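## Task

Unscrew the cap from tube 1 and rest it upside down (opening facing down), lying level, in cap nest 1. Press the blue CYCLE key and keep the cap in that nest until the green lamp lights; aspiration happens a single time only. Afterwards screw that same cap onto tube 1 until it will not turn further. Confirm that the caps on tubes 2, 3 and 4 are tight and turn any loose one down fully; those three caps must stay on their tubes. At the end nothing may be held in place only by the robot. Open the gripper and move the arm away (contact with READY or its housing is acceptable), then press the green READY key; the task ends once READY is depressed. Press READY only if every step above was done correctly, since pressing it after a faulty step is worse than leaving it unpressed.

## Robot and tools

Robot: one Kinova Gen3 arm with seven revolute joints, carrying a Robotiq 2F-85 parallel gripper and a wrist camera. There is only this single arm.

Scene layout: the decapping station holds tubes 1 to 4, numbered left to right when viewed from the arm's base. The cap tray has nests 1 to 4 in the same order, plus an amber lamp (lit while aspiration runs) and a green lamp (lit when it is over). CYCLE (blue) and READY (green) are two keys in a shared housing; a key must be pushed until it switches.

Scene frame: origin on the table surface beneath the arm base, +z up, +y to the left when facing along +x. The base may be slightly tilted relative to the table.

Tools:
- execute_actions with argument actions, a list holding zero or one item. An empty list commands nothing and returns the current state, with pictures. An action item is {"rows": [...], "steps": n} with n from 6 to 15 (default 15); each control step lasts 1/30 s. Each row drives one step, and the final row is reused if rows run out before steps. A wait item is {"steps": n} only, up to 300, measured from the previous result. Optional pictures: true attaches camera images to an action result. A refused call moves nothing.
- zoom_image with camera ("cam_high" or "cam_wrist") and region [x0, y0, x1, y1] in pixels of that camera's latest image, origin top-left, at most 504 by 504. Both cameras give 504x504 images; cam_high is fixed and has a given calibration, cam_wrist rides on the wrist and its pose is not given.
- read_manual, optional section "licences": only licence texts, no motion.
- finished_scene with scene (1 or 2): irreversibly ends that scene and reports whether it succeeded.

Row format: exactly 9 numbers for the one arm, in this order: joint_1 waist, joint_2 shoulder, joint_3 upper arm roll, joint_4 elbow, joint_5 forearm roll, joint_6 wrist pitch, joint_7 wrist roll, gripper position, gripper speed. The seven joint values are absolute target angles in radians, in the same form the Joint positions line shows, not offsets. Ranges: joints 1, 3, 5, 7 from -69.115 to 69.115; joint_2 -2.250 to 2.250; joint_4 -2.580 to 2.580; joint_6 -2.100 to 2.100. A target over 0.013 beyond a range end, and further out than the joint currently is, gets the call refused; real ends may differ from the stated ones by up to 0.013, and a joint asked past its real end stops there with a "joint sent to its limit" note (possibly referring to an earlier, still-running action).

Gripper position is an absolute opening setting from -1 to 1: +1 fully open (about 85 mm), 0 about 41 mm, about -0.8 pads touching, -1 closes until blocked with full force (roughly 190 to 235 N per pad). Gripper speed, -1 to 1, sets how fast the gap changes: about 20 mm/s at -1, 85 at 0, 150 at +1. For a gentle hold, open first, then command a position just narrower than the object. The fingers stay put until the position number changes by at least 0.01, but re-close up to the commanded value if the object yields or slips. Fingertips advance about 13 mm away from the wrist while closing, so leave clearance above surfaces.

Motion limits: every step, each joint target is held within 0.304 rad (joints 1 to 4) or 0.266 rad (joints 5 to 7) of the measured angle, and targets that would shift the gripper more than 70 mm from where it is are scaled back. Joints decelerate together and arrive together; big moves may still be unfinished when the result returns. The last 6 steps of each action execute after the result is reported. Between calls the arm keeps heading for the last row until it nearly stops or a step is HELD.

Result lines: Joint positions (rad) and Joint velocities (rad/s) in column order; joint torques per joint (offset, scaled and noisy; changes at rest signal contact or load); position_measured_pct, roughly 50 minus 50 times the finger position, 0 when fully open. Stopping below about 90 means something is held or blocking; about 90 or a bit above means the pads closed on nothing or something very thin. "joint command not followed" means the clearance check altered targets; HELD marks steps whose row was not fully sent.

Hazards: contact torque reaching a load limit (48 N m for joints 1 to 4, 30.2 for joints 5 to 7, held weight included) triggers a TORQUE FAULT, a 10 s stop that drops the rest of the call. Holding loads heats motors; MOTOR HOT warns from 60 °C, and at 75 °C an OVER-TEMPERATURE FAULT lets the arm sag. Avoid drops, slips, slams, hard impacts and heavy pushing, and never let anything leave the table, which ends the scene. Loose objects may occasionally get nudged by outside disturbances. Move smoothly; any arm stop is penalised.

Each tool is called after ">>>" as name(argument=value, ...), one argument or row to a line, values as JSON.

## Session

I'll start by looking at the current state of the scene.

>>> execute_actions(
  actions=[],
)

Scene clock: 0.00 s of 10000.00 s.
position_measured_pct=0.0
Joint positions: [ 0.872  1.376 -0.476  1.776 -0.163  0.752  3.188]
Joint velocities: [ 0.     0.001  0.    -0.     0.001  0.    -0.   ]
Joint torques (N m, as the joint torque sensors report them, + toward a larger angle): no reading

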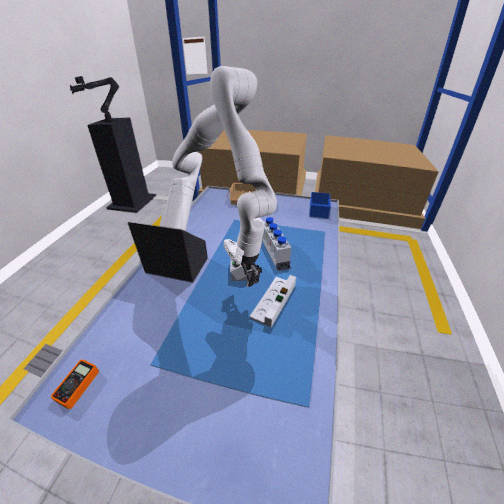

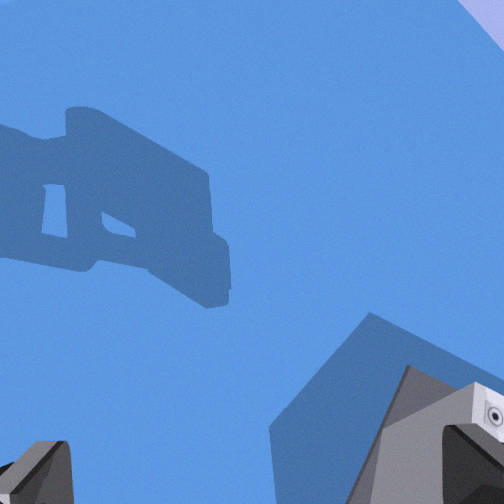

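>>> zoom_image(
  camera="cam_high",
  region=[200, 190, 340, 340],
)

>>> zoom_image(
  camera="cam_high",
  region=[245, 200, 315, 280],
)

>>> zoom_image(
  camera="cam_high",
  region=[240, 265, 310, 335],
)

Region (200, 190, 340, 340) of cam_high's 504x504 image, scaled by 3.360, with more detail than that image has; it fills the left 470 columns of this view, and the rest is white.

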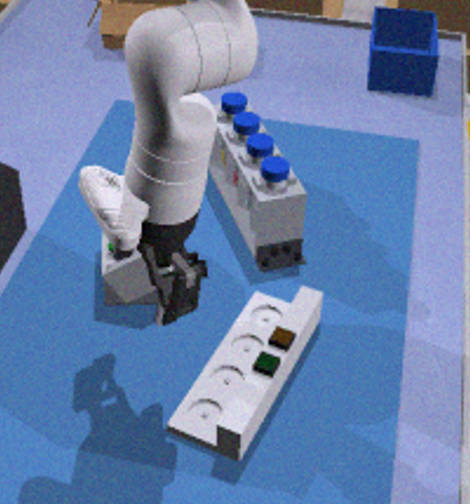

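Region (245, 200, 315, 280) of cam_high's 504x504 image, scaled by 6.300, with more detail than that image has; it fills the left 441 columns of this view, and the rest is white.

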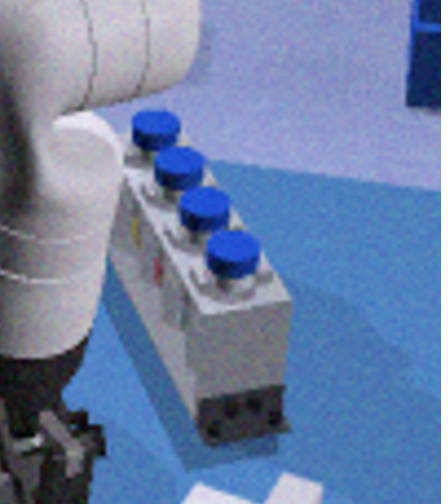

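Region (240, 265, 310, 335) of cam_high's 504x504 image, scaled by 7.200, with more detail than that image has.

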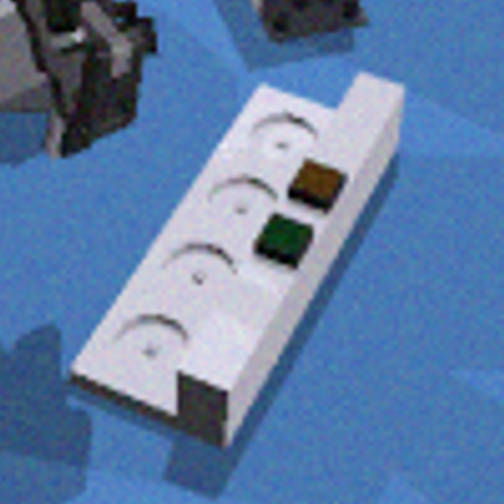

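>>> zoom_image(
  camera="cam_high",
  region=[110, 50, 290, 300],
)

Region (110, 50, 290, 300) of cam_high's 504x504 image, scaled by 2.016, with more detail than that image has; it fills the left 363 columns of this view, and the rest is white.

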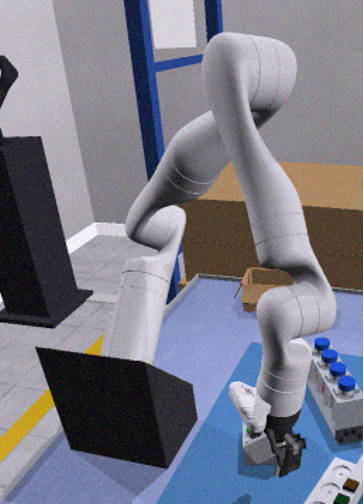

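>>> zoom_image(
  camera="cam_high",
  region=[120, 130, 230, 290],
)

>>> zoom_image(
  camera="cam_high",
  region=[200, 55, 290, 215],
)

>>> zoom_image(
  camera="cam_high",
  region=[215, 185, 285, 295],
)

Region (120, 130, 230, 290) of cam_high's 504x504 image, scaled by 3.150, with more detail than that image has; it fills the left 346 columns of this view, and the rest is white.

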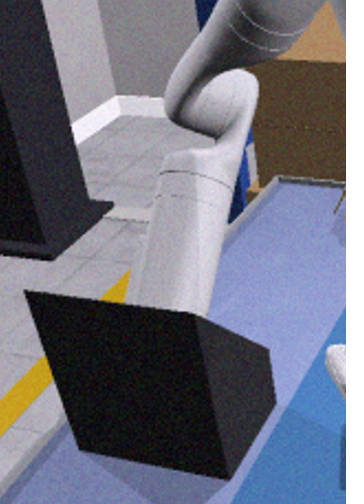

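Region (200, 55, 290, 215) of cam_high's 504x504 image, scaled by 3.150, with more detail than that image has; it fills the left 284 columns of this view, and the rest is white.

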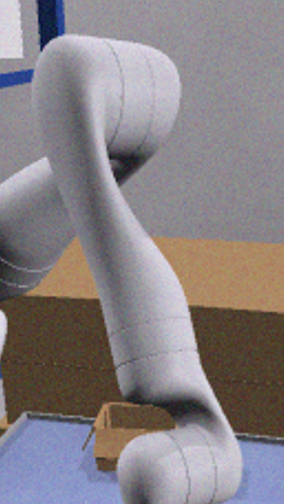

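Region (215, 185, 285, 295) of cam_high's 504x504 image, scaled by 4.582, with more detail than that image has; it fills the left 321 columns of this view, and the rest is white.

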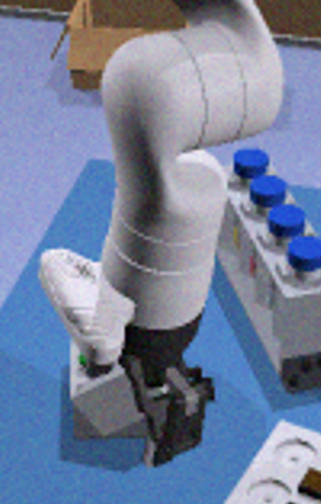

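>>> execute_actions(
  actions=[],
  pictures=false,
)

Scene clock: 22.03 s of 10000.00 s.
position_measured_pct=0.0
Joint positions: [ 0.872  1.376 -0.476  1.776 -0.163  0.752  3.188]
Joint velocities: [ 0.001 -0.001  0.     0.001  0.001 -0.     0.   ]
Joint torques (N m, as the joint torque sensors report them, + toward a larger angle): [  9.79 -15.22   1.45  -3.44  -0.13   0.4   -0.31]
Kept back: nothing.
Steps of this call (steps 1 to 661: nothing new was sent). Readings (joint positions | what the end effector reports):
1: [0.872 1.376 -0.476 1.776 -0.163 0.752 3.188] | position_measured_pct=0.0
2: [0.872 1.376 -0.476 1.776 -0.163 0.752 3.188] | position_measured_pct=0.0
4: [0.872 1.376 -0.476 1.776 -0.163 0.752 3.188] | position_measured_pct=0.0
8: [0.872 1.376 -0.476 1.776 -0.163 0.752 3.188] | position_measured_pct=0.0
661: the state above

>>> execute_actions(
  actions=[
    {"rows": [[0.872, 1.05, -0.476, 1.776, -0.163, 0.752, 3.4, 1, 0]], "steps": 12},
  ],
  pictures=false,
)

>>> execute_actions(
  actions=[
    {"rows": [[0.0495, 0.184, 0.0, 2.139, -0.918, 1.096, 4.248, 1, 0]], "steps": 15},
  ],
  pictures=false,
)

>>> execute_actions(
  actions=[
    {"steps": 30},
  ],
  pictures=true,
)

Scene clock: 31.50 s of 10000.00 s.
position_measured_pct=0.0
Joint positions: [ 0.872  1.286 -0.475  1.778 -0.162  0.752  3.244]
Joint velocities: [-0.002 -0.935  0.004  0.     0.001 -0.001  0.611]
Joint torques (N m, as the joint torque sensors report them, + toward a larger angle): [ 10.42 -18.97   1.24  -5.28  -0.29   0.14  -0.25]
Steps of this call (steps 1 to 278: nothing new was sent; steps 279 to 284: the first 6 steps of this action). Readings (joint positions | what the end effector reports):
279: [0.872 1.374 -0.476 1.776 -0.163 0.752 3.188] | position_measured_pct=0.0
280: [0.872 1.368 -0.476 1.777 -0.162 0.752 3.192] | position_measured_pct=0.0
282: [0.872 1.338 -0.476 1.778 -0.162 0.752 3.210] | position_measured_pct=0.0
284: the state above

Scene clock: 32.00 s of 10000.00 s.
position_measured_pct=0.0
Joint positions: [ 0.706  0.882 -0.321  1.924 -0.296  0.888  3.549]
Joint velocities: [-0.882 -0.871  0.857  0.704 -0.743  0.678  0.745]
Joint torques (N m, as the joint torque sensors report them, + toward a larger angle): [  9.56 -12.8    3.51  -6.04   0.2   -0.05  -0.31]
Steps of this call (steps 1 to 6: the last 6 steps of your previous action; steps 7 to 15: the first 9 steps of this action). Readings (joint positions | what the end effector reports):
7: [0.871 1.081 -0.476 1.776 -0.163 0.752 3.382] | position_measured_pct=0.0
8: [0.865 1.059 -0.471 1.780 -0.166 0.756 3.398] | position_measured_pct=0.0
10: [0.836 1.012 -0.446 1.804 -0.187 0.779 3.438] | position_measured_pct=0.0
14: [0.734 0.910 -0.349 1.900 -0.272 0.865 3.525] | position_measured_pct=0.0
15: the state above

Scene clock: 33.00 s of 10000.00 s.
position_measured_pct=0.0
Joint positions: [ 0.052  0.186 -0.     2.139 -0.918  1.096  4.248]
Joint velocities: [-0.021 -0.02   0.     0.003  0.001 -0.     0.001]
Joint torques (N m, as the joint torque sensors report them, + toward a larger angle): [ 7.29 -7.07  5.55 -4.47 -0.24 -0.24 -0.3 ]
Kept back: nothing.
Steps of this call (steps 1 to 6: the last 6 steps of your previous action; steps 7 to 30: the robot went on to your last target). Readings (joint positions | what the end effector reports):
1: [0.675 0.852 -0.292 1.947 -0.322 0.910 3.575] | position_measured_pct=0.0
2: [0.642 0.820 -0.260 1.969 -0.349 0.932 3.603] | position_measured_pct=0.0
4: [0.574 0.752 -0.199 2.009 -0.408 0.971 3.662] | position_measured_pct=0.0
8: [0.440 0.617 -0.114 2.063 -0.527 1.024 3.781] | position_measured_pct=0.0
30: the state above

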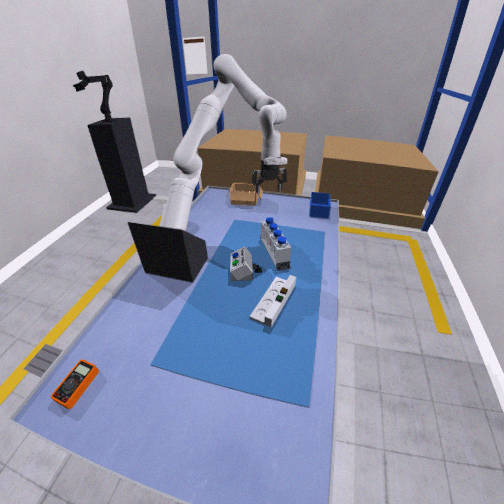

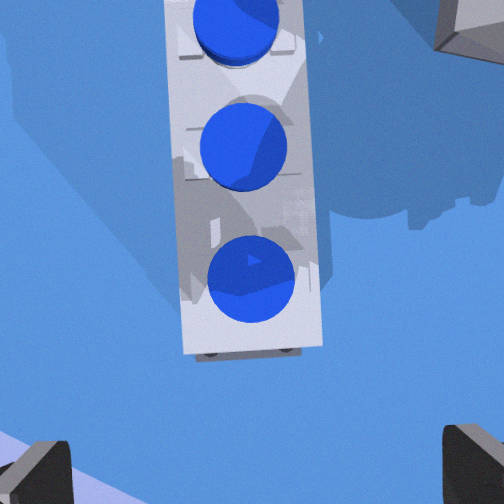

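>>> zoom_image(
  camera="cam_high",
  region=[215, 130, 325, 290],
)

>>> zoom_image(
  camera="cam_high",
  region=[215, 235, 275, 295],
)

Region (215, 130, 325, 290) of cam_high's 504x504 image, scaled by 3.150, with more detail than that image has; it fills the left 346 columns of this view, and the rest is white.

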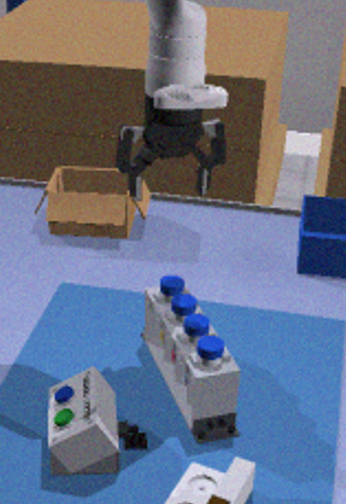

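Region (215, 235, 275, 295) of cam_high's 504x504 image, scaled by 8.400, with more detail than that image has.

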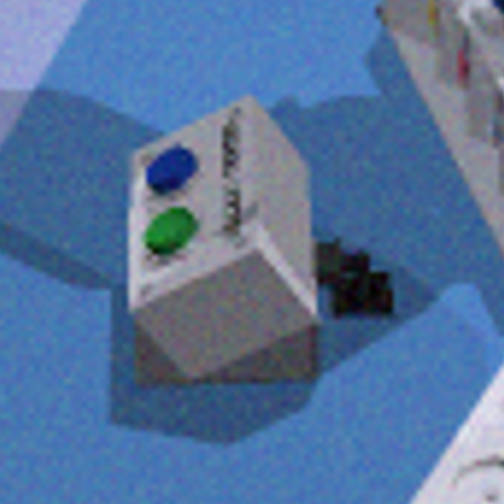

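>>> execute_actions(
  actions=[
    {"rows": [[-0.400, 0.146, 0.0, 2.213, -1.135, 0.801, 3.977, -0.9, 0.5]], "steps": 15},
  ],
  pictures=false,
)

>>> execute_actions(
  actions=[
    {"rows": [[-0.645, 0.416, 0.0, 2.230, -1.637, 0.602, 3.977, -0.9, 0.5]], "steps": 15},
  ],
  pictures=false,
)

>>> execute_actions(
  actions=[
    {"steps": 24},
  ],
  pictures=true,
)

Scene clock: 42.80 s of 10000.00 s.
position_measured_pct=26.2
Joint positions: [-0.158  0.162  0.001  2.18  -1.039  0.937  4.098]
Joint velocities: [-1.216 -0.08  -0.023  0.179 -0.552 -0.763 -0.687]
Joint torques (N m, as the joint torque sensors report them, + toward a larger angle): [ 6.53 -8.32  5.6  -3.12 -0.04 -0.31 -0.52]
Steps of this call (steps 1 to 15: the robot went on to your last target; steps 16 to 285: nothing new was sent; steps 286 to 294: the first 9 steps of this action). Readings (joint positions | what the end effector reports):
286: [0.048 0.184 0.000 2.139 -0.918 1.095 4.247] | position_measured_pct=0.0
287: [0.040 0.183 0.001 2.141 -0.922 1.090 4.243] | position_measured_pct=0.8
289: [0.009 0.179 0.001 2.147 -0.940 1.067 4.220] | position_measured_pct=6.3
293: [-0.117 0.165 0.002 2.174 -1.019 0.965 4.122] | position_measured_pct=22.2
294: the state above

Scene clock: 43.30 s of 10000.00 s.
position_measured_pct=88.1
Joint positions: [-0.563  0.31  -0.001  2.224 -1.349  0.667  3.98 ]
Joint velocities: [-0.467  0.592 -0.004  0.041 -1.214 -0.412 -0.022]
Joint torques (N m, as the joint torque sensors report them, + toward a larger angle): [  7.63 -14.39   4.96  -0.68  -0.33  -0.11  -0.36]
Steps of this call (steps 1 to 6: the last 6 steps of your previous action; steps 7 to 15: the first 9 steps of this action). Readings (joint positions | what the end effector reports):
7: [-0.373 0.150 -0.001 2.210 -1.128 0.812 3.987] | position_measured_pct=55.2
8: [-0.398 0.155 0.000 2.212 -1.139 0.799 3.984] | position_measured_pct=59.1
10: [-0.453 0.182 0.000 2.216 -1.174 0.763 3.983] | position_measured_pct=67.5
14: [-0.546 0.288 -0.000 2.223 -1.309 0.683 3.981] | position_measured_pct=83.7
15: the state above

Scene clock: 44.10 s of 10000.00 s.
position_measured_pct=90.9
Joint positions: [-0.645  0.416 -0.     2.23  -1.637  0.602  3.977]
Joint velocities: [-0.002  0.002 -0.     0.001 -0.     0.     0.   ]
Joint torques (N m, as the joint torque sensors report them, + toward a larger angle): [  6.91 -12.95   4.27   0.9   -0.24  -0.25  -0.32]
Kept back: nothing.
Steps of this call (steps 1 to 6: the last 6 steps of your previous action; steps 7 to 24: the robot went on to your last target). Readings (joint positions | what the end effector reports):
1: [-0.577 0.328 -0.001 2.226 -1.390 0.655 3.980] | position_measured_pct=90.5
2: [-0.589 0.344 -0.001 2.226 -1.430 0.645 3.979] | position_measured_pct=90.9
4: [-0.611 0.372 -0.000 2.228 -1.512 0.627 3.978] | position_measured_pct=90.9
8: [-0.639 0.409 -0.001 2.230 -1.630 0.604 3.977] | position_measured_pct=90.9
24: the state above

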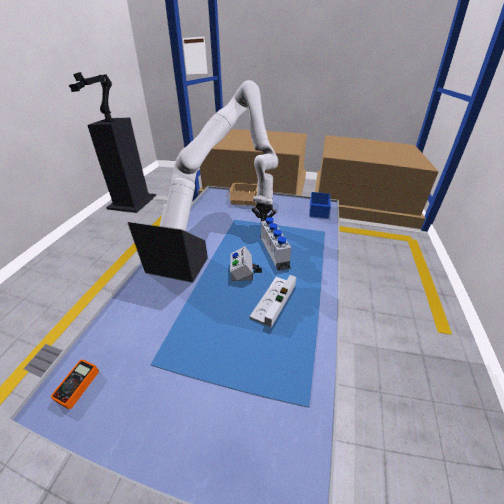

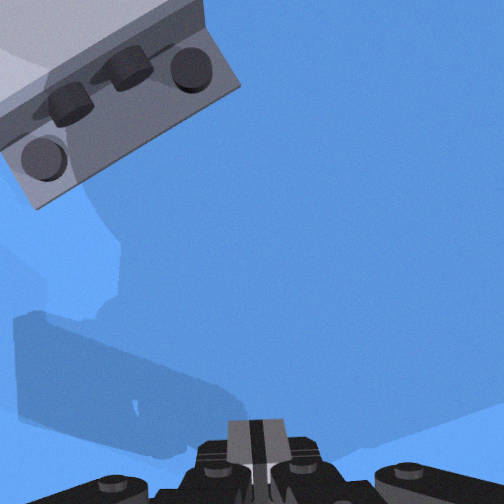

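>>> execute_actions(
  actions=[
    {"rows": [[-0.655, 0.430, 0.0, 2.227, -1.663, 0.599, 3.977, -0.9, 0.5], [-0.6654, 0.4448, 0.0, 2.2233, -1.6899, 0.5958, 3.977, -0.9, 0.5]], "steps": 15},
  ],
  pictures=false,
)

>>> execute_actions(
  actions=[],
  pictures=false,
)

Scene clock: 45.37 s of 10000.00 s.
position_measured_pct=90.9
Joint positions: [-0.659  0.43   0.004  2.235 -1.684  0.6    3.977]
Joint velocities: [-0.004  0.002  0.002  0.001 -0.001 -0.     0.001]
Joint torques (N m, as the joint torque sensors report them, + toward a larger angle): [ 2.01 -2.29  1.04 -8.31 -3.13 -2.44 -0.45]
Steps of this call (steps 1 to 15: the robot went on to your last target; steps 16 to 29: nothing new was sent; steps 30 to 38: the first 9 steps of this action). Readings (joint positions | what the end effector reports):
30: [-0.646 0.417 0.000 2.230 -1.638 0.602 3.977] | position_measured_pct=90.9
31: [-0.651 0.424 0.001 2.228 -1.648 0.601 3.977] | position_measured_pct=90.9
33: [-0.659 0.432 0.005 2.232 -1.675 0.602 3.977] | position_measured_pct=90.9
37: [-0.659 0.430 0.003 2.235 -1.684 0.600 3.977] | position_measured_pct=90.9
38: the state above

Scene clock: 45.57 s of 10000.00 s.
position_measured_pct=90.9
Joint positions: [-0.659  0.43   0.004  2.235 -1.684  0.6    3.977]
Joint velocities: [-0.002  0.001  0.001 -0.     0.001 -0.    -0.001]
Joint torques (N m, as the joint torque sensors report them, + toward a larger angle): [ 2.09 -2.04  1.27 -8.28 -3.09 -2.49 -0.37]
Kept back: nothing.
Steps of this call (steps 1 to 6: the last 6 steps of your previous action). Readings (joint positions | what the end effector reports):
1: [-0.659 0.430 0.004 2.235 -1.684 0.600 3.977] | position_measured_pct=90.9
2: [-0.659 0.430 0.004 2.235 -1.684 0.600 3.977] | position_measured_pct=90.9
4: [-0.659 0.430 0.004 2.235 -1.684 0.600 3.977] | position_measured_pct=90.9
6: the state above

>>> execute_actions(
  actions=[
    {"rows": [[-0.652, 0.425, 0.0, 2.228, -1.655, 0.601, 3.977, -0.9, 0.5]], "steps": 12},
  ],
  pictures=false,
)

>>> execute_actions(
  actions=[
    {"steps": 10},
  ],
  pictures=false,
)

Scene clock: 46.17 s of 10000.00 s.
position_measured_pct=90.9
Joint positions: [-0.652  0.423  0.     2.229 -1.655  0.601  3.977]
Joint velocities: [-0.009  0.024 -0.009 -0.011  0.007  0.001 -0.001]
Joint torques (N m, as the joint torque sensors report them, + toward a larger angle): [  7.42 -13.16   4.44   1.14  -0.27  -0.25  -0.28]
Steps of this call (steps 1 to 12: the robot went on to your last target; steps 13 to 18: the first 6 steps of this action). Readings (joint positions | what the end effector reports):
13: [-0.658 0.429 0.003 2.235 -1.683 0.600 3.977] | position_measured_pct=90.9
14: [-0.655 0.425 0.001 2.234 -1.676 0.599 3.977] | position_measured_pct=90.9
16: [-0.650 0.420 0.001 2.230 -1.658 0.601 3.977] | position_measured_pct=90.9
18: the state above

Scene clock: 46.50 s of 10000.00 s.
position_measured_pct=90.9
Joint positions: [-0.652  0.425 -0.     2.228 -1.655  0.601  3.977]
Joint velocities: [-0.001  0.    -0.     0.001 -0.001 -0.    -0.   ]
Joint torques (N m, as the joint torque sensors report them, + toward a larger angle): [  7.11 -13.03   4.2    0.98  -0.3   -0.37  -0.24]
Kept back: nothing.
Steps of this call (steps 1 to 6: the last 6 steps of your previous action; steps 7 to 10: the robot went on to your last target). Readings (joint positions | what the end effector reports):
1: [-0.652 0.424 -0.000 2.229 -1.655 0.601 3.977] | position_measured_pct=90.9
2: [-0.652 0.424 -0.000 2.228 -1.655 0.601 3.977] | position_measured_pct=90.9
4: [-0.652 0.424 -0.000 2.228 -1.655 0.601 3.977] | position_measured_pct=90.9
8: [-0.652 0.425 0.000 2.228 -1.655 0.601 3.977] | position_measured_pct=90.9
10: the state above

>>> execute_actions(
  actions=[
    {"rows": [[-0.6535, 0.4279, 0.0, 2.2273, -1.6592, 0.5995, 3.977, -0.9, 0.5]], "steps": 15},
  ],
  pictures=false,
)

>>> execute_actions(
  actions=[
    {"rows": [[-0.6552, 0.4303, 0.0, 2.2267, -1.6636, 0.5989, 3.977, -0.9, 0.5]], "steps": 15},
  ],
  pictures=false,
)

>>> execute_actions(
  actions=[
    {"steps": 10},
  ],
  pictures=false,
)

Scene clock: 47.43 s of 10000.00 s.
position_measured_pct=90.9
Joint positions: [-0.653  0.428  0.     2.227 -1.659  0.599  3.977]
Joint velocities: [ 0.    -0.    -0.001  0.001  0.    -0.    -0.   ]
Joint torques (N m, as the joint torque sensors report them, + toward a larger angle): [  7.1  -13.13   4.35   0.97  -0.34  -0.22  -0.29]
Steps of this call (steps 1 to 15: the robot went on to your last target; steps 16 to 19: nothing new was sent; steps 20 to 28: the first 9 steps of this action). Readings (joint positions | what the end effector reports):
20: [-0.653 0.426 0.000 2.228 -1.656 0.601 3.977] | position_measured_pct=90.9
21: [-0.653 0.428 0.000 2.227 -1.658 0.600 3.977] | position_measured_pct=90.9
23: [-0.653 0.428 -0.000 2.227 -1.659 0.600 3.977] | position_measured_pct=90.9
27: [-0.653 0.428 0.000 2.227 -1.659 0.599 3.977] | position_measured_pct=90.9
28: the state above

Scene clock: 47.93 s of 10000.00 s.
position_measured_pct=90.9
Joint positions: [-0.655  0.429  0.     2.228 -1.663  0.599  3.977]
Joint velocities: [ 0.     0.    -0.    -0.     0.    -0.001  0.   ]
Joint torques (N m, as the joint torque sensors report them, + toward a larger angle): [  6.65 -12.11   3.96   0.28  -0.39  -0.45  -0.31]
Steps of this call (steps 1 to 6: the last 6 steps of your previous action; steps 7 to 15: the first 9 steps of this action). Readings (joint positions | what the end effector reports):
7: [-0.654 0.429 0.000 2.227 -1.660 0.599 3.977] | position_measured_pct=90.9
8: [-0.655 0.429 0.001 2.227 -1.662 0.600 3.977] | position_measured_pct=90.9
10: [-0.655 0.429 0.000 2.228 -1.663 0.599 3.977] | position_measured_pct=90.9
14: [-0.655 0.429 0.000 2.228 -1.663 0.599 3.977] | position_measured_pct=90.9
15: the state above

Scene clock: 48.27 s of 10000.00 s.
position_measured_pct=90.9
Joint positions: [-0.655  0.429  0.     2.228 -1.663  0.599  3.977]
Joint velocities: [-0.001  0.    -0.     0.001  0.001 -0.     0.   ]
Joint torques (N m, as the joint torque sensors report them, + toward a larger angle): [  6.6  -12.11   4.     0.2   -0.57  -0.54  -0.33]
Kept back: nothing.
Steps of this call (steps 1 to 6: the last 6 steps of your previous action; steps 7 to 10: the robot went on to your last target). Readings (joint positions | what the end effector reports):
1: [-0.655 0.429 0.000 2.228 -1.663 0.599 3.977] | position_measured_pct=90.9
2: [-0.655 0.429 0.000 2.228 -1.663 0.599 3.977] | position_measured_pct=90.9
4: [-0.655 0.429 0.000 2.228 -1.663 0.599 3.977] | position_measured_pct=90.9
8: [-0.655 0.429 0.000 2.228 -1.663 0.599 3.977] | position_measured_pct=90.9
10: the state above

>>> execute_actions(
  actions=[
    {"rows": [[-0.219, 0.023, 0.0, 2.137, -0.941, 1.024, 4.3, -0.9, 0.5]], "steps": 15},
  ],
  pictures=false,
)

>>> execute_actions(
  actions=[
    {"rows": [[-0.219, 0.023, 0.0, 2.137, -0.941, 1.024, 4.5, -0.9, 0.5]], "steps": 9},
  ],
  pictures=false,
)

>>> execute_actions(
  actions=[
    {"rows": [[0.838, 1.085, 0.0, 1.916, -0.652, 0.894, 5.115, -0.9, 0.5]], "steps": 15},
  ],
  pictures=false,
)

>>> execute_actions(
  actions=[
    {"steps": 22},
  ],
  pictures=false,
)

Scene clock: 51.50 s of 10000.00 s.
position_measured_pct=90.9
Joint positions: [-0.484  0.263 -0.001  2.187 -1.525  0.738  4.111]
Joint velocities: [ 0.86  -0.783 -0.002 -0.17   0.745  0.752  0.617]
Joint torques (N m, as the joint torque sensors report them, + toward a larger angle): [  7.05 -12.16   4.84  -1.04  -0.39  -0.16  -0.31]
Steps of this call (steps 1 to 15: the robot went on to your last target; steps 16 to 88: nothing new was sent; steps 89 to 97: the first 9 steps of this action). Readings (joint positions | what the end effector reports):
89: [-0.653 0.428 0.000 2.228 -1.662 0.600 3.978] | position_measured_pct=90.9
90: [-0.646 0.421 -0.001 2.226 -1.658 0.604 3.982] | position_measured_pct=90.9
92: [-0.615 0.392 -0.002 2.218 -1.635 0.627 4.005] | position_measured_pct=90.9
96: [-0.512 0.289 -0.001 2.192 -1.549 0.714 4.090] | position_measured_pct=90.9
97: the state above

Scene clock: 51.80 s of 10000.00 s.
position_measured_pct=90.9
Joint positions: [-0.277  0.075  0.     2.146 -1.197  0.966  4.294]
Joint velocities: [ 0.336 -0.298 -0.012 -0.056  1.168  0.359  1.026]
Joint torques (N m, as the joint torque sensors report them, + toward a larger angle): [ 6.05 -9.06  5.45 -3.81 -0.57 -0.2  -0.21]
Steps of this call (steps 1 to 6: the last 6 steps of your previous action; steps 7 to 9: the first 3 steps of this action). Readings (joint positions | what the end effector reports):
7: [-0.302 0.097 0.001 2.150 -1.275 0.937 4.246] | position_measured_pct=90.9
8: [-0.289 0.085 0.001 2.148 -1.235 0.953 4.265] | position_measured_pct=90.9
9: the state above

Scene clock: 52.30 s of 10000.00 s.
position_measured_pct=90.9
Joint positions: [-0.063  0.172 -0.001  2.046 -0.815  0.97   4.644]
Joint velocities: [ 0.731  0.734 -0.    -0.354  0.437 -0.206  0.636]
Joint torques (N m, as the joint torque sensors report them, + toward a larger angle): [ 7.58 -7.91  6.22 -3.86  0.17 -0.54 -0.25]
Steps of this call (steps 1 to 6: the last 6 steps of your previous action; steps 7 to 15: the first 9 steps of this action). Readings (joint positions | what the end effector reports):
7: [-0.222 0.028 0.000 2.137 -0.949 1.021 4.495] | position_measured_pct=90.9
8: [-0.212 0.032 -0.001 2.133 -0.933 1.021 4.510] | position_measured_pct=90.9
10: [-0.179 0.056 -0.002 2.114 -0.899 1.010 4.545] | position_measured_pct=90.9
14: [-0.087 0.148 -0.001 2.058 -0.830 0.977 4.623] | position_measured_pct=90.9
15: the state above

Scene clock: 53.03 s of 10000.00 s.
position_measured_pct=90.9
Joint positions: [ 0.546  0.782 -0.     1.927 -0.668  0.901  5.052]
Joint velocities: [ 0.914  0.912  0.002 -0.049  0.057 -0.027  0.226]
Joint torques (N m, as the joint torque sensors report them, + toward a larger angle): [ 10.93 -10.28   5.52  -4.68  -0.04  -0.78  -0.44]
Kept back: nothing.
Steps of this call (steps 1 to 6: the last 6 steps of your previous action; steps 7 to 22: the robot went on to your last target). Readings (joint positions | what the end effector reports):
1: [-0.038 0.197 -0.001 2.034 -0.801 0.963 4.666] | position_measured_pct=90.9
2: [-0.013 0.222 -0.001 2.024 -0.787 0.957 4.688] | position_measured_pct=90.9
4: [0.038 0.273 -0.001 2.005 -0.764 0.946 4.733] | position_measured_pct=90.9
8: [0.144 0.379 -0.001 1.975 -0.727 0.929 4.825] | position_measured_pct=90.9
22: the state above

>>> execute_actions(
  actions=[
    {"rows": [[0.5959, 1.4088, 0.0, 2.0074, -1.2567, 0.6608, 5.115, -0.9, 0.5]], "steps": 15},
  ],
  pictures=false,
)

>>> execute_actions(
  actions=[
    {"steps": 20},
  ],
  pictures=true,
)

Scene clock: 53.73 s of 10000.00 s.
position_measured_pct=90.9
Joint positions: [ 0.699  1.26   0.001  1.966 -0.83   0.767  5.115]
Joint velocities: [-0.569  0.828 -0.01   0.236 -1.175 -0.604  0.   ]
Joint torques (N m, as the joint torque sensors report them, + toward a larger angle): [  9.61 -14.94   5.57  -2.87  -0.2   -0.04  -0.29]
Steps of this call (steps 1 to 12: the robot went on to your last target; steps 13 to 21: the first 9 steps of this action). Readings (joint positions | what the end effector reports):
13: [0.828 1.078 0.002 1.917 -0.652 0.893 5.115] | position_measured_pct=90.9
14: [0.824 1.087 0.002 1.919 -0.658 0.889 5.115] | position_measured_pct=90.9
16: [0.800 1.119 0.002 1.928 -0.684 0.867 5.115] | position_measured_pct=90.9
20: [0.719 1.231 0.001 1.958 -0.792 0.788 5.115] | position_measured_pct=90.9
21: the state above

Scene clock: 54.40 s of 10000.00 s.
position_measured_pct=90.9
Joint positions: [ 0.596  1.408 -0.     2.007 -1.257  0.661  5.115]
Joint velocities: [-0.005  0.004  0.     0.001 -0.001 -0.001  0.   ]
Joint torques (N m, as the joint torque sensors report them, + toward a larger angle): [  9.51 -14.23   5.14  -1.3   -0.29  -0.38  -0.31]
Kept back: nothing.
Steps of this call (steps 1 to 6: the last 6 steps of your previous action; steps 7 to 20: the robot went on to your last target). Readings (joint positions | what the end effector reports):
1: [0.682 1.285 0.000 1.973 -0.870 0.749 5.115] | position_measured_pct=90.9
2: [0.667 1.307 -0.000 1.980 -0.910 0.732 5.115] | position_measured_pct=90.9
4: [0.645 1.339 -0.000 1.990 -0.992 0.708 5.115] | position_measured_pct=90.9
8: [0.614 1.383 -0.000 2.001 -1.154 0.677 5.115] | position_measured_pct=90.9
20: the state above

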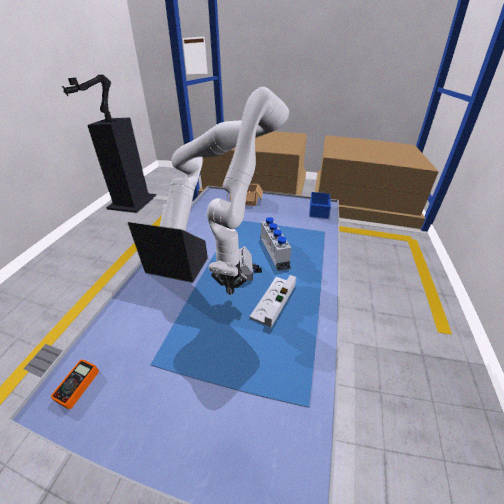

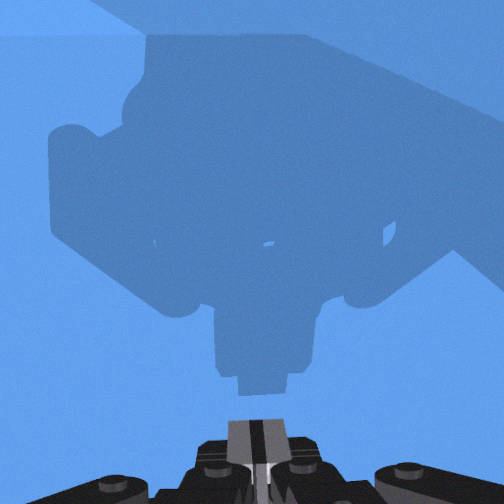

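>>> execute_actions(
  actions=[
    {"rows": [[0.5770, 1.4297, 0.0, 2.0036, -1.2975, 0.6630, 5.115, -0.9, 0.5]], "steps": 12},
  ],
  pictures=false,
)

>>> execute_actions(
  actions=[
    {"rows": [[0.5732, 1.4339, 0.0, 2.0028, -1.3057, 0.6634, 5.115, -0.9, 0.5], [0.5714, 1.4360, 0.0, 2.0025, -1.3097, 0.6636, 5.115, -0.9, 0.5], [0.5695, 1.4380, 0.0, 2.0021, -1.3138, 0.6638, 5.115, -0.9, 0.5]], "steps": 14},
  ],
  pictures=false,
)

>>> execute_actions(
  actions=[
    {"rows": [[0.5657, 1.4422, 0.0, 2.0013, -1.3220, 0.6643, 5.115, -0.9, 0.5], [0.5638, 1.4443, 0.0, 2.0009, -1.3261, 0.6645, 5.115, -0.9, 0.5], [0.5619, 1.4464, 0.0, 2.0006, -1.3301, 0.6647, 5.115, -0.9, 0.5]], "steps": 14},
  ],
  pictures=false,
)

>>> execute_actions(
  actions=[
    {"steps": 8},
  ],
  pictures=false,
)

Scene clock: 55.37 s of 10000.00 s.
position_measured_pct=90.9
Joint positions: [ 0.578  1.428 -0.001  2.004 -1.297  0.663  5.115]
Joint velocities: [-0.005  0.005  0.012 -0.007 -0.007 -0.001  0.   ]
Joint torques (N m, as the joint torque sensors report them, + toward a larger angle): [  9.19 -13.54   5.44  -0.33  -0.12  -0.39  -0.32]
Steps of this call (steps 1 to 15: the robot went on to your last target; steps 16 to 23: nothing new was sent; steps 24 to 29: the first 6 steps of this action). Readings (joint positions | what the end effector reports):
24: [0.595 1.410 0.000 2.007 -1.258 0.661 5.115] | position_measured_pct=90.9
25: [0.588 1.417 0.001 2.006 -1.268 0.661 5.115] | position_measured_pct=90.9
27: [0.578 1.429 -0.000 2.004 -1.294 0.663 5.115] | position_measured_pct=90.9
29: the state above

Scene clock: 55.83 s of 10000.00 s.
position_measured_pct=90.9
Joint positions: [ 0.57   1.438 -0.     2.002 -1.314  0.664  5.115]
Joint velocities: [-0.002  0.002  0.001  0.     0.001  0.     0.   ]
Joint torques (N m, as the joint torque sensors report them, + toward a larger angle): [  9.64 -14.01   5.28  -0.93  -0.26  -0.33  -0.3 ]
Steps of this call (steps 1 to 6: the last 6 steps of your previous action; steps 7 to 14: the first 8 steps of this action). Readings (joint positions | what the end effector reports):
7: [0.576 1.431 0.000 2.003 -1.299 0.663 5.115] | position_measured_pct=90.9
8: [0.573 1.434 0.000 2.003 -1.304 0.663 5.115] | position_measured_pct=90.9
10: [0.570 1.437 -0.000 2.002 -1.312 0.664 5.115] | position_measured_pct=90.9
14: the state above

Scene clock: 56.30 s of 10000.00 s.
position_measured_pct=90.9
Joint positions: [ 0.562  1.446 -0.     2.001 -1.33   0.665  5.115]
Joint velocities: [-0.003  0.001  0.001 -0.001  0.    -0.     0.   ]
Joint torques (N m, as the joint torque sensors report them, + toward a larger angle): [  9.4  -14.04   5.36  -0.86  -0.25  -0.31  -0.32]
Steps of this call (steps 1 to 6: the last 6 steps of your previous action; steps 7 to 14: the first 8 steps of this action). Readings (joint positions | what the end effector reports):
7: [0.568 1.439 0.000 2.002 -1.315 0.664 5.115] | position_measured_pct=90.9
8: [0.565 1.442 0.000 2.001 -1.320 0.664 5.115] | position_measured_pct=90.9
10: [0.562 1.446 -0.000 2.001 -1.329 0.665 5.115] | position_measured_pct=90.9
14: the state above

Scene clock: 56.57 s of 10000.00 s.
position_measured_pct=90.9
Joint positions: [ 0.562  1.446 -0.     2.001 -1.33   0.665  5.115]
Joint velocities: [-0.001  0.    -0.     0.001  0.002  0.     0.   ]
Joint torques (N m, as the joint torque sensors report them, + toward a larger angle): [  9.57 -14.17   5.28  -0.8   -0.37  -0.29  -0.33]
Kept back: nothing.
Steps of this call (steps 1 to 6: the last 6 steps of your previous action; steps 7 to 8: the robot went on to your last target). Readings (joint positions | what the end effector reports):
1: [0.562 1.446 -0.000 2.001 -1.330 0.665 5.115] | position_measured_pct=90.9
2: [0.562 1.446 0.000 2.001 -1.330 0.665 5.115] | position_measured_pct=90.9
4: [0.562 1.446 -0.000 2.001 -1.330 0.665 5.115] | position_measured_pct=90.9
8: the state above

>>> execute_actions(
  actions=[
    {"rows": [[0.5544, 1.4548, 0.0, 1.9990, -1.3465, 0.6656, 5.115, -0.9, 0.5]], "steps": 14},
  ],
  pictures=false,
)

>>> execute_actions(
  actions=[
    {"rows": [[0.5469, 1.4632, 0.0, 1.9975, -1.3628, 0.6664, 5.115, -0.9, 0.5]], "steps": 14},
  ],
  pictures=false,
)

>>> execute_actions(
  actions=[
    {"steps": 8},
  ],
  pictures=false,
)

Scene clock: 57.33 s of 10000.00 s.
position_measured_pct=90.9
Joint positions: [ 0.555  1.454  0.     1.999 -1.347  0.666  5.115]
Joint velocities: [-0.002  0.003  0.001  0.001  0.    -0.001 -0.   ]
Joint torques (N m, as the joint torque sensors report them, + toward a larger angle): [  9.66 -14.11   5.4   -0.79  -0.29  -0.3   -0.34]
Steps of this call (steps 1 to 15: the robot went on to your last target; steps 16 to 23: the first 8 steps of this action). Readings (joint positions | what the end effector reports):
16: [0.561 1.448 0.000 2.000 -1.332 0.665 5.115] | position_measured_pct=90.9
17: [0.556 1.453 0.001 1.999 -1.339 0.665 5.115] | position_measured_pct=90.9
19: [0.555 1.454 -0.000 1.999 -1.346 0.666 5.115] | position_measured_pct=90.9
23: the state above

Scene clock: 57.80 s of 10000.00 s.
position_measured_pct=90.9
Joint positions: [ 0.547  1.463  0.     1.997 -1.363  0.666  5.115]
Joint velocities: [-0.004  0.002 -0.    -0.     0.    -0.    -0.001]
Joint torques (N m, as the joint torque sensors report them, + toward a larger angle): [  9.48 -14.16   5.39  -0.68  -0.33  -0.23  -0.32]
Steps of this call (steps 1 to 6: the last 6 steps of your previous action; steps 7 to 14: the first 8 steps of this action). Readings (joint positions | what the end effector reports):
7: [0.553 1.456 0.000 1.999 -1.348 0.666 5.115] | position_measured_pct=90.9
8: [0.549 1.461 0.001 1.998 -1.356 0.666 5.115] | position_measured_pct=90.9
10: [0.548 1.463 -0.000 1.998 -1.362 0.666 5.115] | position_measured_pct=90.9
14: the state above

Scene clock: 58.07 s of 10000.00 s.
position_measured_pct=90.9
Joint positions: [ 0.547  1.463 -0.     1.997 -1.363  0.666  5.115]
Joint velocities: [-0.001  0.    -0.     0.001  0.001 -0.001  0.   ]
Joint torques (N m, as the joint torque sensors report them, + toward a larger angle): [  9.56 -14.22   5.39  -0.68  -0.35  -0.33  -0.3 ]
Kept back: nothing.
Steps of this call (steps 1 to 6: the last 6 steps of your previous action; steps 7 to 8: the robot went on to your last target). Readings (joint positions | what the end effector reports):
1: [0.547 1.463 0.000 1.998 -1.363 0.666 5.115] | position_measured_pct=90.9
2: [0.547 1.463 0.000 1.998 -1.363 0.666 5.115] | position_measured_pct=90.9
4: [0.547 1.463 -0.000 1.998 -1.363 0.666 5.115] | position_measured_pct=90.9
8: the state above

Still free at k=16 mm. Continuing down.

>>> execute_actions(
  actions=[
    {"rows": [[0.5393, 1.4715, 0.0, 1.9960, -1.3791, 0.6673, 5.115, -0.9, 0.5]], "steps": 14},
  ],
  pictures=false,
)

>>> execute_actions(
  actions=[
    {"rows": [[0.5318, 1.4799, 0.0, 1.9945, -1.3955, 0.6681, 5.115, -0.9, 0.5]], "steps": 14},
  ],
  pictures=false,
)

>>> execute_actions(
  actions=[
    {"steps": 8},
  ],
  pictures=false,
)

Scene clock: 58.60 s of 10000.00 s.
position_measured_pct=90.9
Joint positions: [ 0.54   1.471  0.     1.996 -1.379  0.667  5.115]
Joint velocities: [-0.003  0.003 -0.     0.001  0.    -0.    -0.   ]
Joint torques (N m, as the joint torque sensors report them, + toward a larger angle): [  9.37 -14.11   5.3   -0.68  -0.21  -0.27  -0.33]
Steps of this call (steps 1 to 8: the robot went on to your last target; steps 9 to 16: the first 8 steps of this action). Readings (joint positions | what the end effector reports):
9: [0.546 1.465 0.000 1.997 -1.364 0.667 5.115] | position_measured_pct=90.9
10: [0.541 1.469 0.001 1.996 -1.372 0.667 5.115] | position_measured_pct=90.9
12: [0.540 1.471 -0.000 1.996 -1.379 0.667 5.115] | position_measured_pct=90.9
16: the state above

Scene clock: 59.07 s of 10000.00 s.
position_measured_pct=90.9
Joint positions: [ 0.535  1.474  0.003  1.998 -1.393  0.67   5.115]
Joint velocities: [ 0.001 -0.002  0.     0.     0.    -0.     0.   ]
Joint torques (N m, as the joint torque sensors report them, + toward a larger angle): [ 7.04 -9.6   2.96 -3.51 -1.5  -1.38 -0.36]
Steps of this call (steps 1 to 6: the last 6 steps of your previous action; steps 7 to 14: the first 8 steps of this action). Readings (joint positions | what the end effector reports):
7: [0.538 1.473 0.000 1.996 -1.381 0.667 5.115] | position_measured_pct=90.9
8: [0.535 1.475 0.002 1.995 -1.387 0.670 5.115] | position_measured_pct=90.9
10: [0.535 1.474 0.003 1.998 -1.392 0.670 5.115] | position_measured_pct=90.9
14: the state above

Scene clock: 59.33 s of 10000.00 s.
position_measured_pct=90.9
Joint positions: [ 0.535  1.474  0.003  1.998 -1.393  0.67   5.115]
Joint velocities: [0.    0.001 0.    0.001 0.001 0.    0.   ]
Joint torques (N m, as the joint torque sensors report them, + toward a larger angle): [ 7.02 -9.61  2.84 -3.47 -1.44 -1.34 -0.32]
Kept back: nothing.
Steps of this call (steps 1 to 6: the last 6 steps of your previous action; steps 7 to 8: the robot went on to your last target). Readings (joint positions | what the end effector reports):
1: [0.535 1.474 0.003 1.998 -1.393 0.670 5.115] | position_measured_pct=90.9
2: [0.535 1.474 0.003 1.998 -1.393 0.670 5.115] | position_measured_pct=90.9
4: [0.535 1.474 0.003 1.998 -1.393 0.670 5.115] | position_measured_pct=90.9
8: the state above

>>> execute_actions(
  actions=[
    {"rows": [[0.5393, 1.4715, 0.0, 1.9960, -1.3791, 0.6673, 5.115, -0.9, 0.5], [0.5393, 1.4715, 0.0, 1.9960, -1.3791, 0.6673, 5.115, -0.9, 0.5], [0.5393, 1.4715, 0.0, 1.9960, -1.3791, 0.6673, 5.115, -0.9, 0.5], [0.5393, 1.4715, 0.0, 1.9960, -1.3791, 0.6673, 5.115, -0.9, 0.5], [0.5393, 1.4715, 0.0, 1.9960, -1.3791, 0.6673, 5.115, -0.9, 0.5], [0.5393, 1.4715, 0.0, 1.9960, -1.3791, 0.6673, 5.115, -0.9, 0.5], [0.5374, 1.4736, 0.0, 1.9956, -1.3832, 0.6675, 5.115, -0.9, 0.5]], "steps": 15},
  ],
  pictures=false,
)

>>> execute_actions(
  actions=[
    {"steps": 10},
  ],
  pictures=false,
)

Scene clock: 60.00 s of 10000.00 s.
position_measured_pct=90.9
Joint positions: [ 0.538  1.473  0.     1.996 -1.383  0.667  5.115]
Joint velocities: [ 0.     0.001 -0.001  0.003 -0.007  0.002  0.   ]
Joint torques (N m, as the joint torque sensors report them, + toward a larger angle): [  9.54 -13.65   5.06  -0.99  -0.44  -0.38  -0.28]
Steps of this call (steps 1 to 11: the robot went on to your last target; steps 12 to 20: the first 9 steps of this action). Readings (joint positions | what the end effector reports):
12: [0.536 1.473 0.003 1.998 -1.392 0.670 5.115] | position_measured_pct=90.9
13: [0.540 1.469 0.001 1.998 -1.385 0.668 5.115] | position_measured_pct=90.9
15: [0.540 1.470 0.001 1.997 -1.379 0.667 5.115] | position_measured_pct=90.9
19: [0.538 1.473 0.000 1.996 -1.382 0.667 5.115] | position_measured_pct=90.9
20: the state above

Scene clock: 60.33 s of 10000.00 s.
position_measured_pct=90.9
Joint positions: [ 0.538  1.473  0.     1.996 -1.383  0.668  5.115]
Joint velocities: [-0.     0.002  0.     0.001 -0.001 -0.    -0.   ]
Joint torques (N m, as the joint torque sensors report them, + toward a larger angle): [  9.43 -13.8    5.24  -0.68  -0.36  -0.4   -0.34]
Kept back: nothing.
Steps of this call (steps 1 to 6: the last 6 steps of your previous action; steps 7 to 10: the robot went on to your last target). Readings (joint positions | what the end effector reports):
1: [0.538 1.473 0.000 1.996 -1.383 0.668 5.115] | position_measured_pct=90.9
2: [0.538 1.473 0.000 1.996 -1.383 0.668 5.115] | position_measured_pct=90.9
4: [0.538 1.473 0.000 1.996 -1.383 0.668 5.115] | position_measured_pct=90.9
8: [0.538 1.473 0.000 1.996 -1.383 0.668 5.115] | position_measured_pct=90.9
10: the state above

>>> zoom_image(
  camera="cam_high",
  region=[200, 250, 260, 310],
)

Region (200, 250, 260, 310) of cam_high's 504x504 image, scaled by 8.400, with more detail than that image has.

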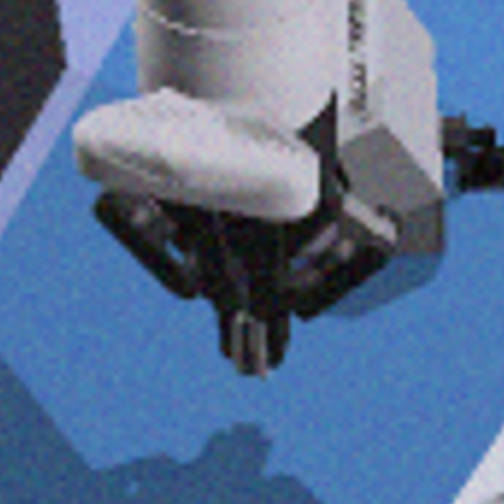

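>>> execute_actions(
  actions=[
    {"rows": [[0.838, 1.085, 0.0, 1.916, -0.652, 0.894, 4.8, 1, 0.5]], "steps": 15},
  ],
  pictures=false,
)

>>> execute_actions(
  actions=[
    {"rows": [[0.838, 1.085, 0.0, 1.916, -0.652, 0.894, 4.6, 1, 0.5]], "steps": 8},
  ],
  pictures=false,
)

>>> execute_actions(
  actions=[
    {"rows": [[-0.0078, 0.3632, 0.0, 2.1905, -1.0694, 0.9379, 4.451, 1, 0.5]], "steps": 15},
  ],
  pictures=false,
)

>>> execute_actions(
  actions=[
    {"steps": 40},
  ],
  pictures=true,
)

Scene clock: 69.43 s of 10000.00 s.
position_measured_pct=64.7
Joint positions: [ 0.678  1.306 -0.001  1.96  -1.242  0.769  4.981]
Joint velocities: [ 0.59  -0.822 -0.007 -0.166  0.828  0.458 -0.66 ]
Joint torques (N m, as the joint torque sensors report them, + toward a larger angle): [ 10.09 -14.46   5.25  -2.03  -0.4   -0.16  -0.39]
Steps of this call (steps 1 to 15: the robot went on to your last target; steps 16 to 264: nothing new was sent; steps 265 to 273: the first 9 steps of this action). Readings (joint positions | what the end effector reports):
265: [0.539 1.472 0.000 1.996 -1.382 0.668 5.114] | position_measured_pct=90.9
266: [0.546 1.465 -0.001 1.995 -1.378 0.672 5.110] | position_measured_pct=90.5
268: [0.576 1.436 -0.001 1.988 -1.355 0.692 5.087] | position_measured_pct=84.5
272: [0.658 1.334 -0.001 1.965 -1.268 0.754 5.002] | position_measured_pct=68.7
273: the state above

Scene clock: 69.70 s of 10000.00 s.
position_measured_pct=31.7
Joint positions: [ 0.799  1.137  0.     1.925 -0.939  0.867  4.83 ]
Joint velocities: [ 0.21  -0.286  0.004 -0.055  1.141  0.162 -0.656]
Joint torques (N m, as the joint torque sensors report them, + toward a larger angle): [  7.29 -11.37   3.62  -3.98  -0.57  -0.28  -0.4 ]
Steps of this call (steps 1 to 6: the last 6 steps of your previous action; steps 7 to 8: the first 2 steps of this action). Readings (joint positions | what the end effector reports):
7: [0.791 1.148 0.000 1.927 -0.978 0.860 4.847] | position_measured_pct=35.7
8: the state above

Scene clock: 70.20 s of 10000.00 s.
position_measured_pct=0.0
Joint positions: [ 0.674  0.91   0.002  2.038 -0.751  0.915  4.528]
Joint velocities: [-0.85  -0.845 -0.007  0.481 -0.736  0.073 -0.249]
Joint torques (N m, as the joint torque sensors report them, + toward a larger angle): [  8.93 -11.07   4.79  -4.51  -0.08  -0.35  -0.57]
Steps of this call (steps 1 to 6: the last 6 steps of your previous action; steps 7 to 15: the first 9 steps of this action). Readings (joint positions | what the end effector reports):
7: [0.833 1.089 0.001 1.918 -0.675 0.892 4.617] | position_measured_pct=3.6
8: [0.829 1.079 0.002 1.922 -0.658 0.894 4.602] | position_measured_pct=2.0
10: [0.805 1.044 0.003 1.945 -0.656 0.901 4.578] | position_measured_pct=0.4
14: [0.703 0.938 0.002 2.021 -0.726 0.913 4.537] | position_measured_pct=0.0
15: the state above

Scene clock: 71.53 s of 10000.00 s.
position_measured_pct=0.0
Joint positions: [-0.008  0.363 -0.     2.19  -1.069  0.938  4.451]
Joint velocities: [-0.    -0.001  0.     0.001  0.     0.     0.   ]
Joint torques (N m, as the joint torque sensors report them, + toward a larger angle): [ 8.27 -8.84  5.32 -3.21 -0.28 -0.29 -0.32]
Kept back: nothing.
Steps of this call (steps 1 to 6: the last 6 steps of your previous action; steps 7 to 40: the robot went on to your last target). Readings (joint positions | what the end effector reports):
1: [0.646 0.881 0.001 2.054 -0.775 0.918 4.520] | position_measured_pct=0.0
2: [0.617 0.853 0.001 2.068 -0.800 0.920 4.513] | position_measured_pct=0.0
4: [0.559 0.795 0.001 2.092 -0.851 0.923 4.501] | position_measured_pct=0.0
8: [0.440 0.676 0.001 2.127 -0.932 0.929 4.482] | position_measured_pct=0.0
40: the state above

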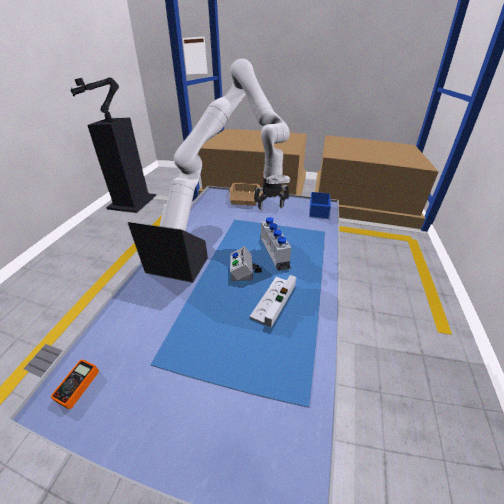

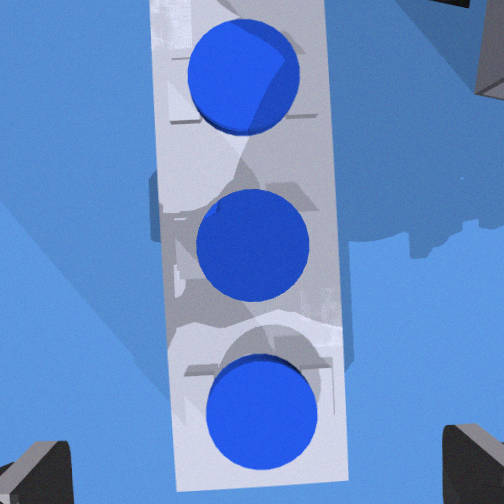

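>>> zoom_image(
  camera="cam_wrist",
  region=[130, 160, 400, 504],
)

Region (130, 160, 400, 504) of cam_wrist's 504x504 image, scaled by 1.465; it fills the left 396 columns of this view, and the rest is white.

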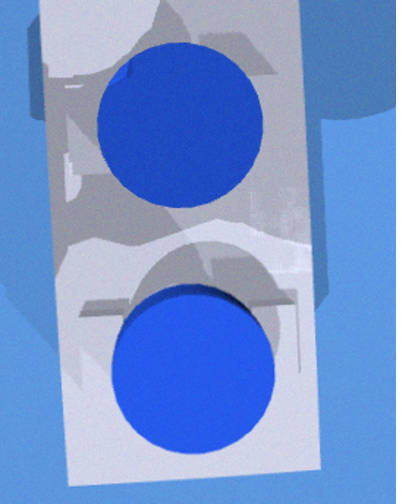

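>>> execute_actions(
  actions=[
    {"rows": [[-0.0078, 0.3632, 0.0, 2.1905, -1.0694, 0.9379, 7.5926, 1, 0.5]], "steps": 15},
  ],
  pictures=false,
)

>>> execute_actions(
  actions=[
    {"steps": 85},
  ],
  pictures=true,
)

Scene clock: 72.80 s of 10000.00 s.
position_measured_pct=0.0
Joint positions: [-0.008  0.363  0.     2.191 -1.069  0.938  4.713]
Joint velocities: [-0.     0.001  0.     0.002  0.001 -0.     1.215]
Joint torques (N m, as the joint torque sensors report them, + toward a larger angle): [ 8.37 -8.66  5.42 -3.16 -0.2  -0.33 -0.22]
Steps of this call (steps 1 to 15: the robot went on to your last target; steps 16 to 29: nothing new was sent; steps 30 to 38: the first 9 steps of this action). Readings (joint positions | what the end effector reports):
30: [-0.008 0.363 0.000 2.191 -1.069 0.938 4.452] | position_measured_pct=0.0
31: [-0.008 0.363 0.000 2.191 -1.069 0.938 4.462] | position_measured_pct=0.0
33: [-0.008 0.363 0.000 2.191 -1.069 0.938 4.512] | position_measured_pct=0.0
37: [-0.008 0.363 0.000 2.191 -1.069 0.938 4.672] | position_measured_pct=0.0
38: the state above

Scene clock: 75.63 s of 10000.00 s.
position_measured_pct=0.0
Joint positions: [-0.008  0.363 -0.     2.19  -1.069  0.938  7.593]
Joint velocities: [ 0.    -0.002  0.    -0.     0.     0.     0.   ]
Joint torques (N m, as the joint torque sensors report them, + toward a larger angle): [ 8.29 -8.72  5.2  -2.96 -0.3  -0.14 -0.32]
Kept back: nothing.
Steps of this call (steps 1 to 6: the last 6 steps of your previous action; steps 7 to 85: the robot went on to your last target). Readings (joint positions | what the end effector reports):
1: [-0.008 0.363 0.000 2.190 -1.069 0.938 4.754] | position_measured_pct=0.0
2: [-0.008 0.363 0.000 2.190 -1.069 0.938 4.794] | position_measured_pct=0.0
4: [-0.008 0.363 0.000 2.190 -1.069 0.938 4.876] | position_measured_pct=0.0
8: [-0.008 0.363 0.000 2.190 -1.069 0.938 5.038] | position_measured_pct=0.0
85: the state above

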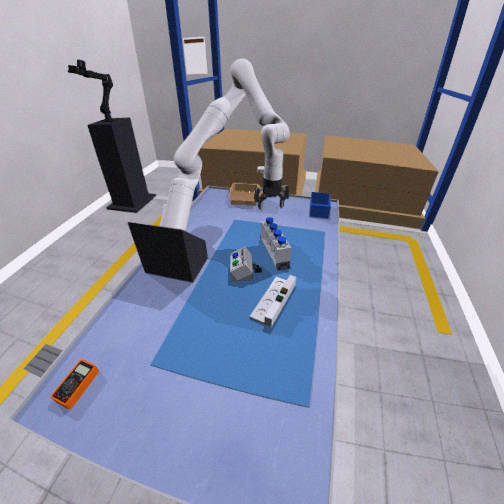

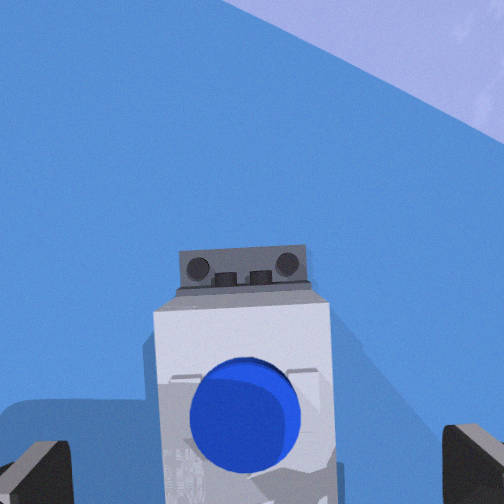

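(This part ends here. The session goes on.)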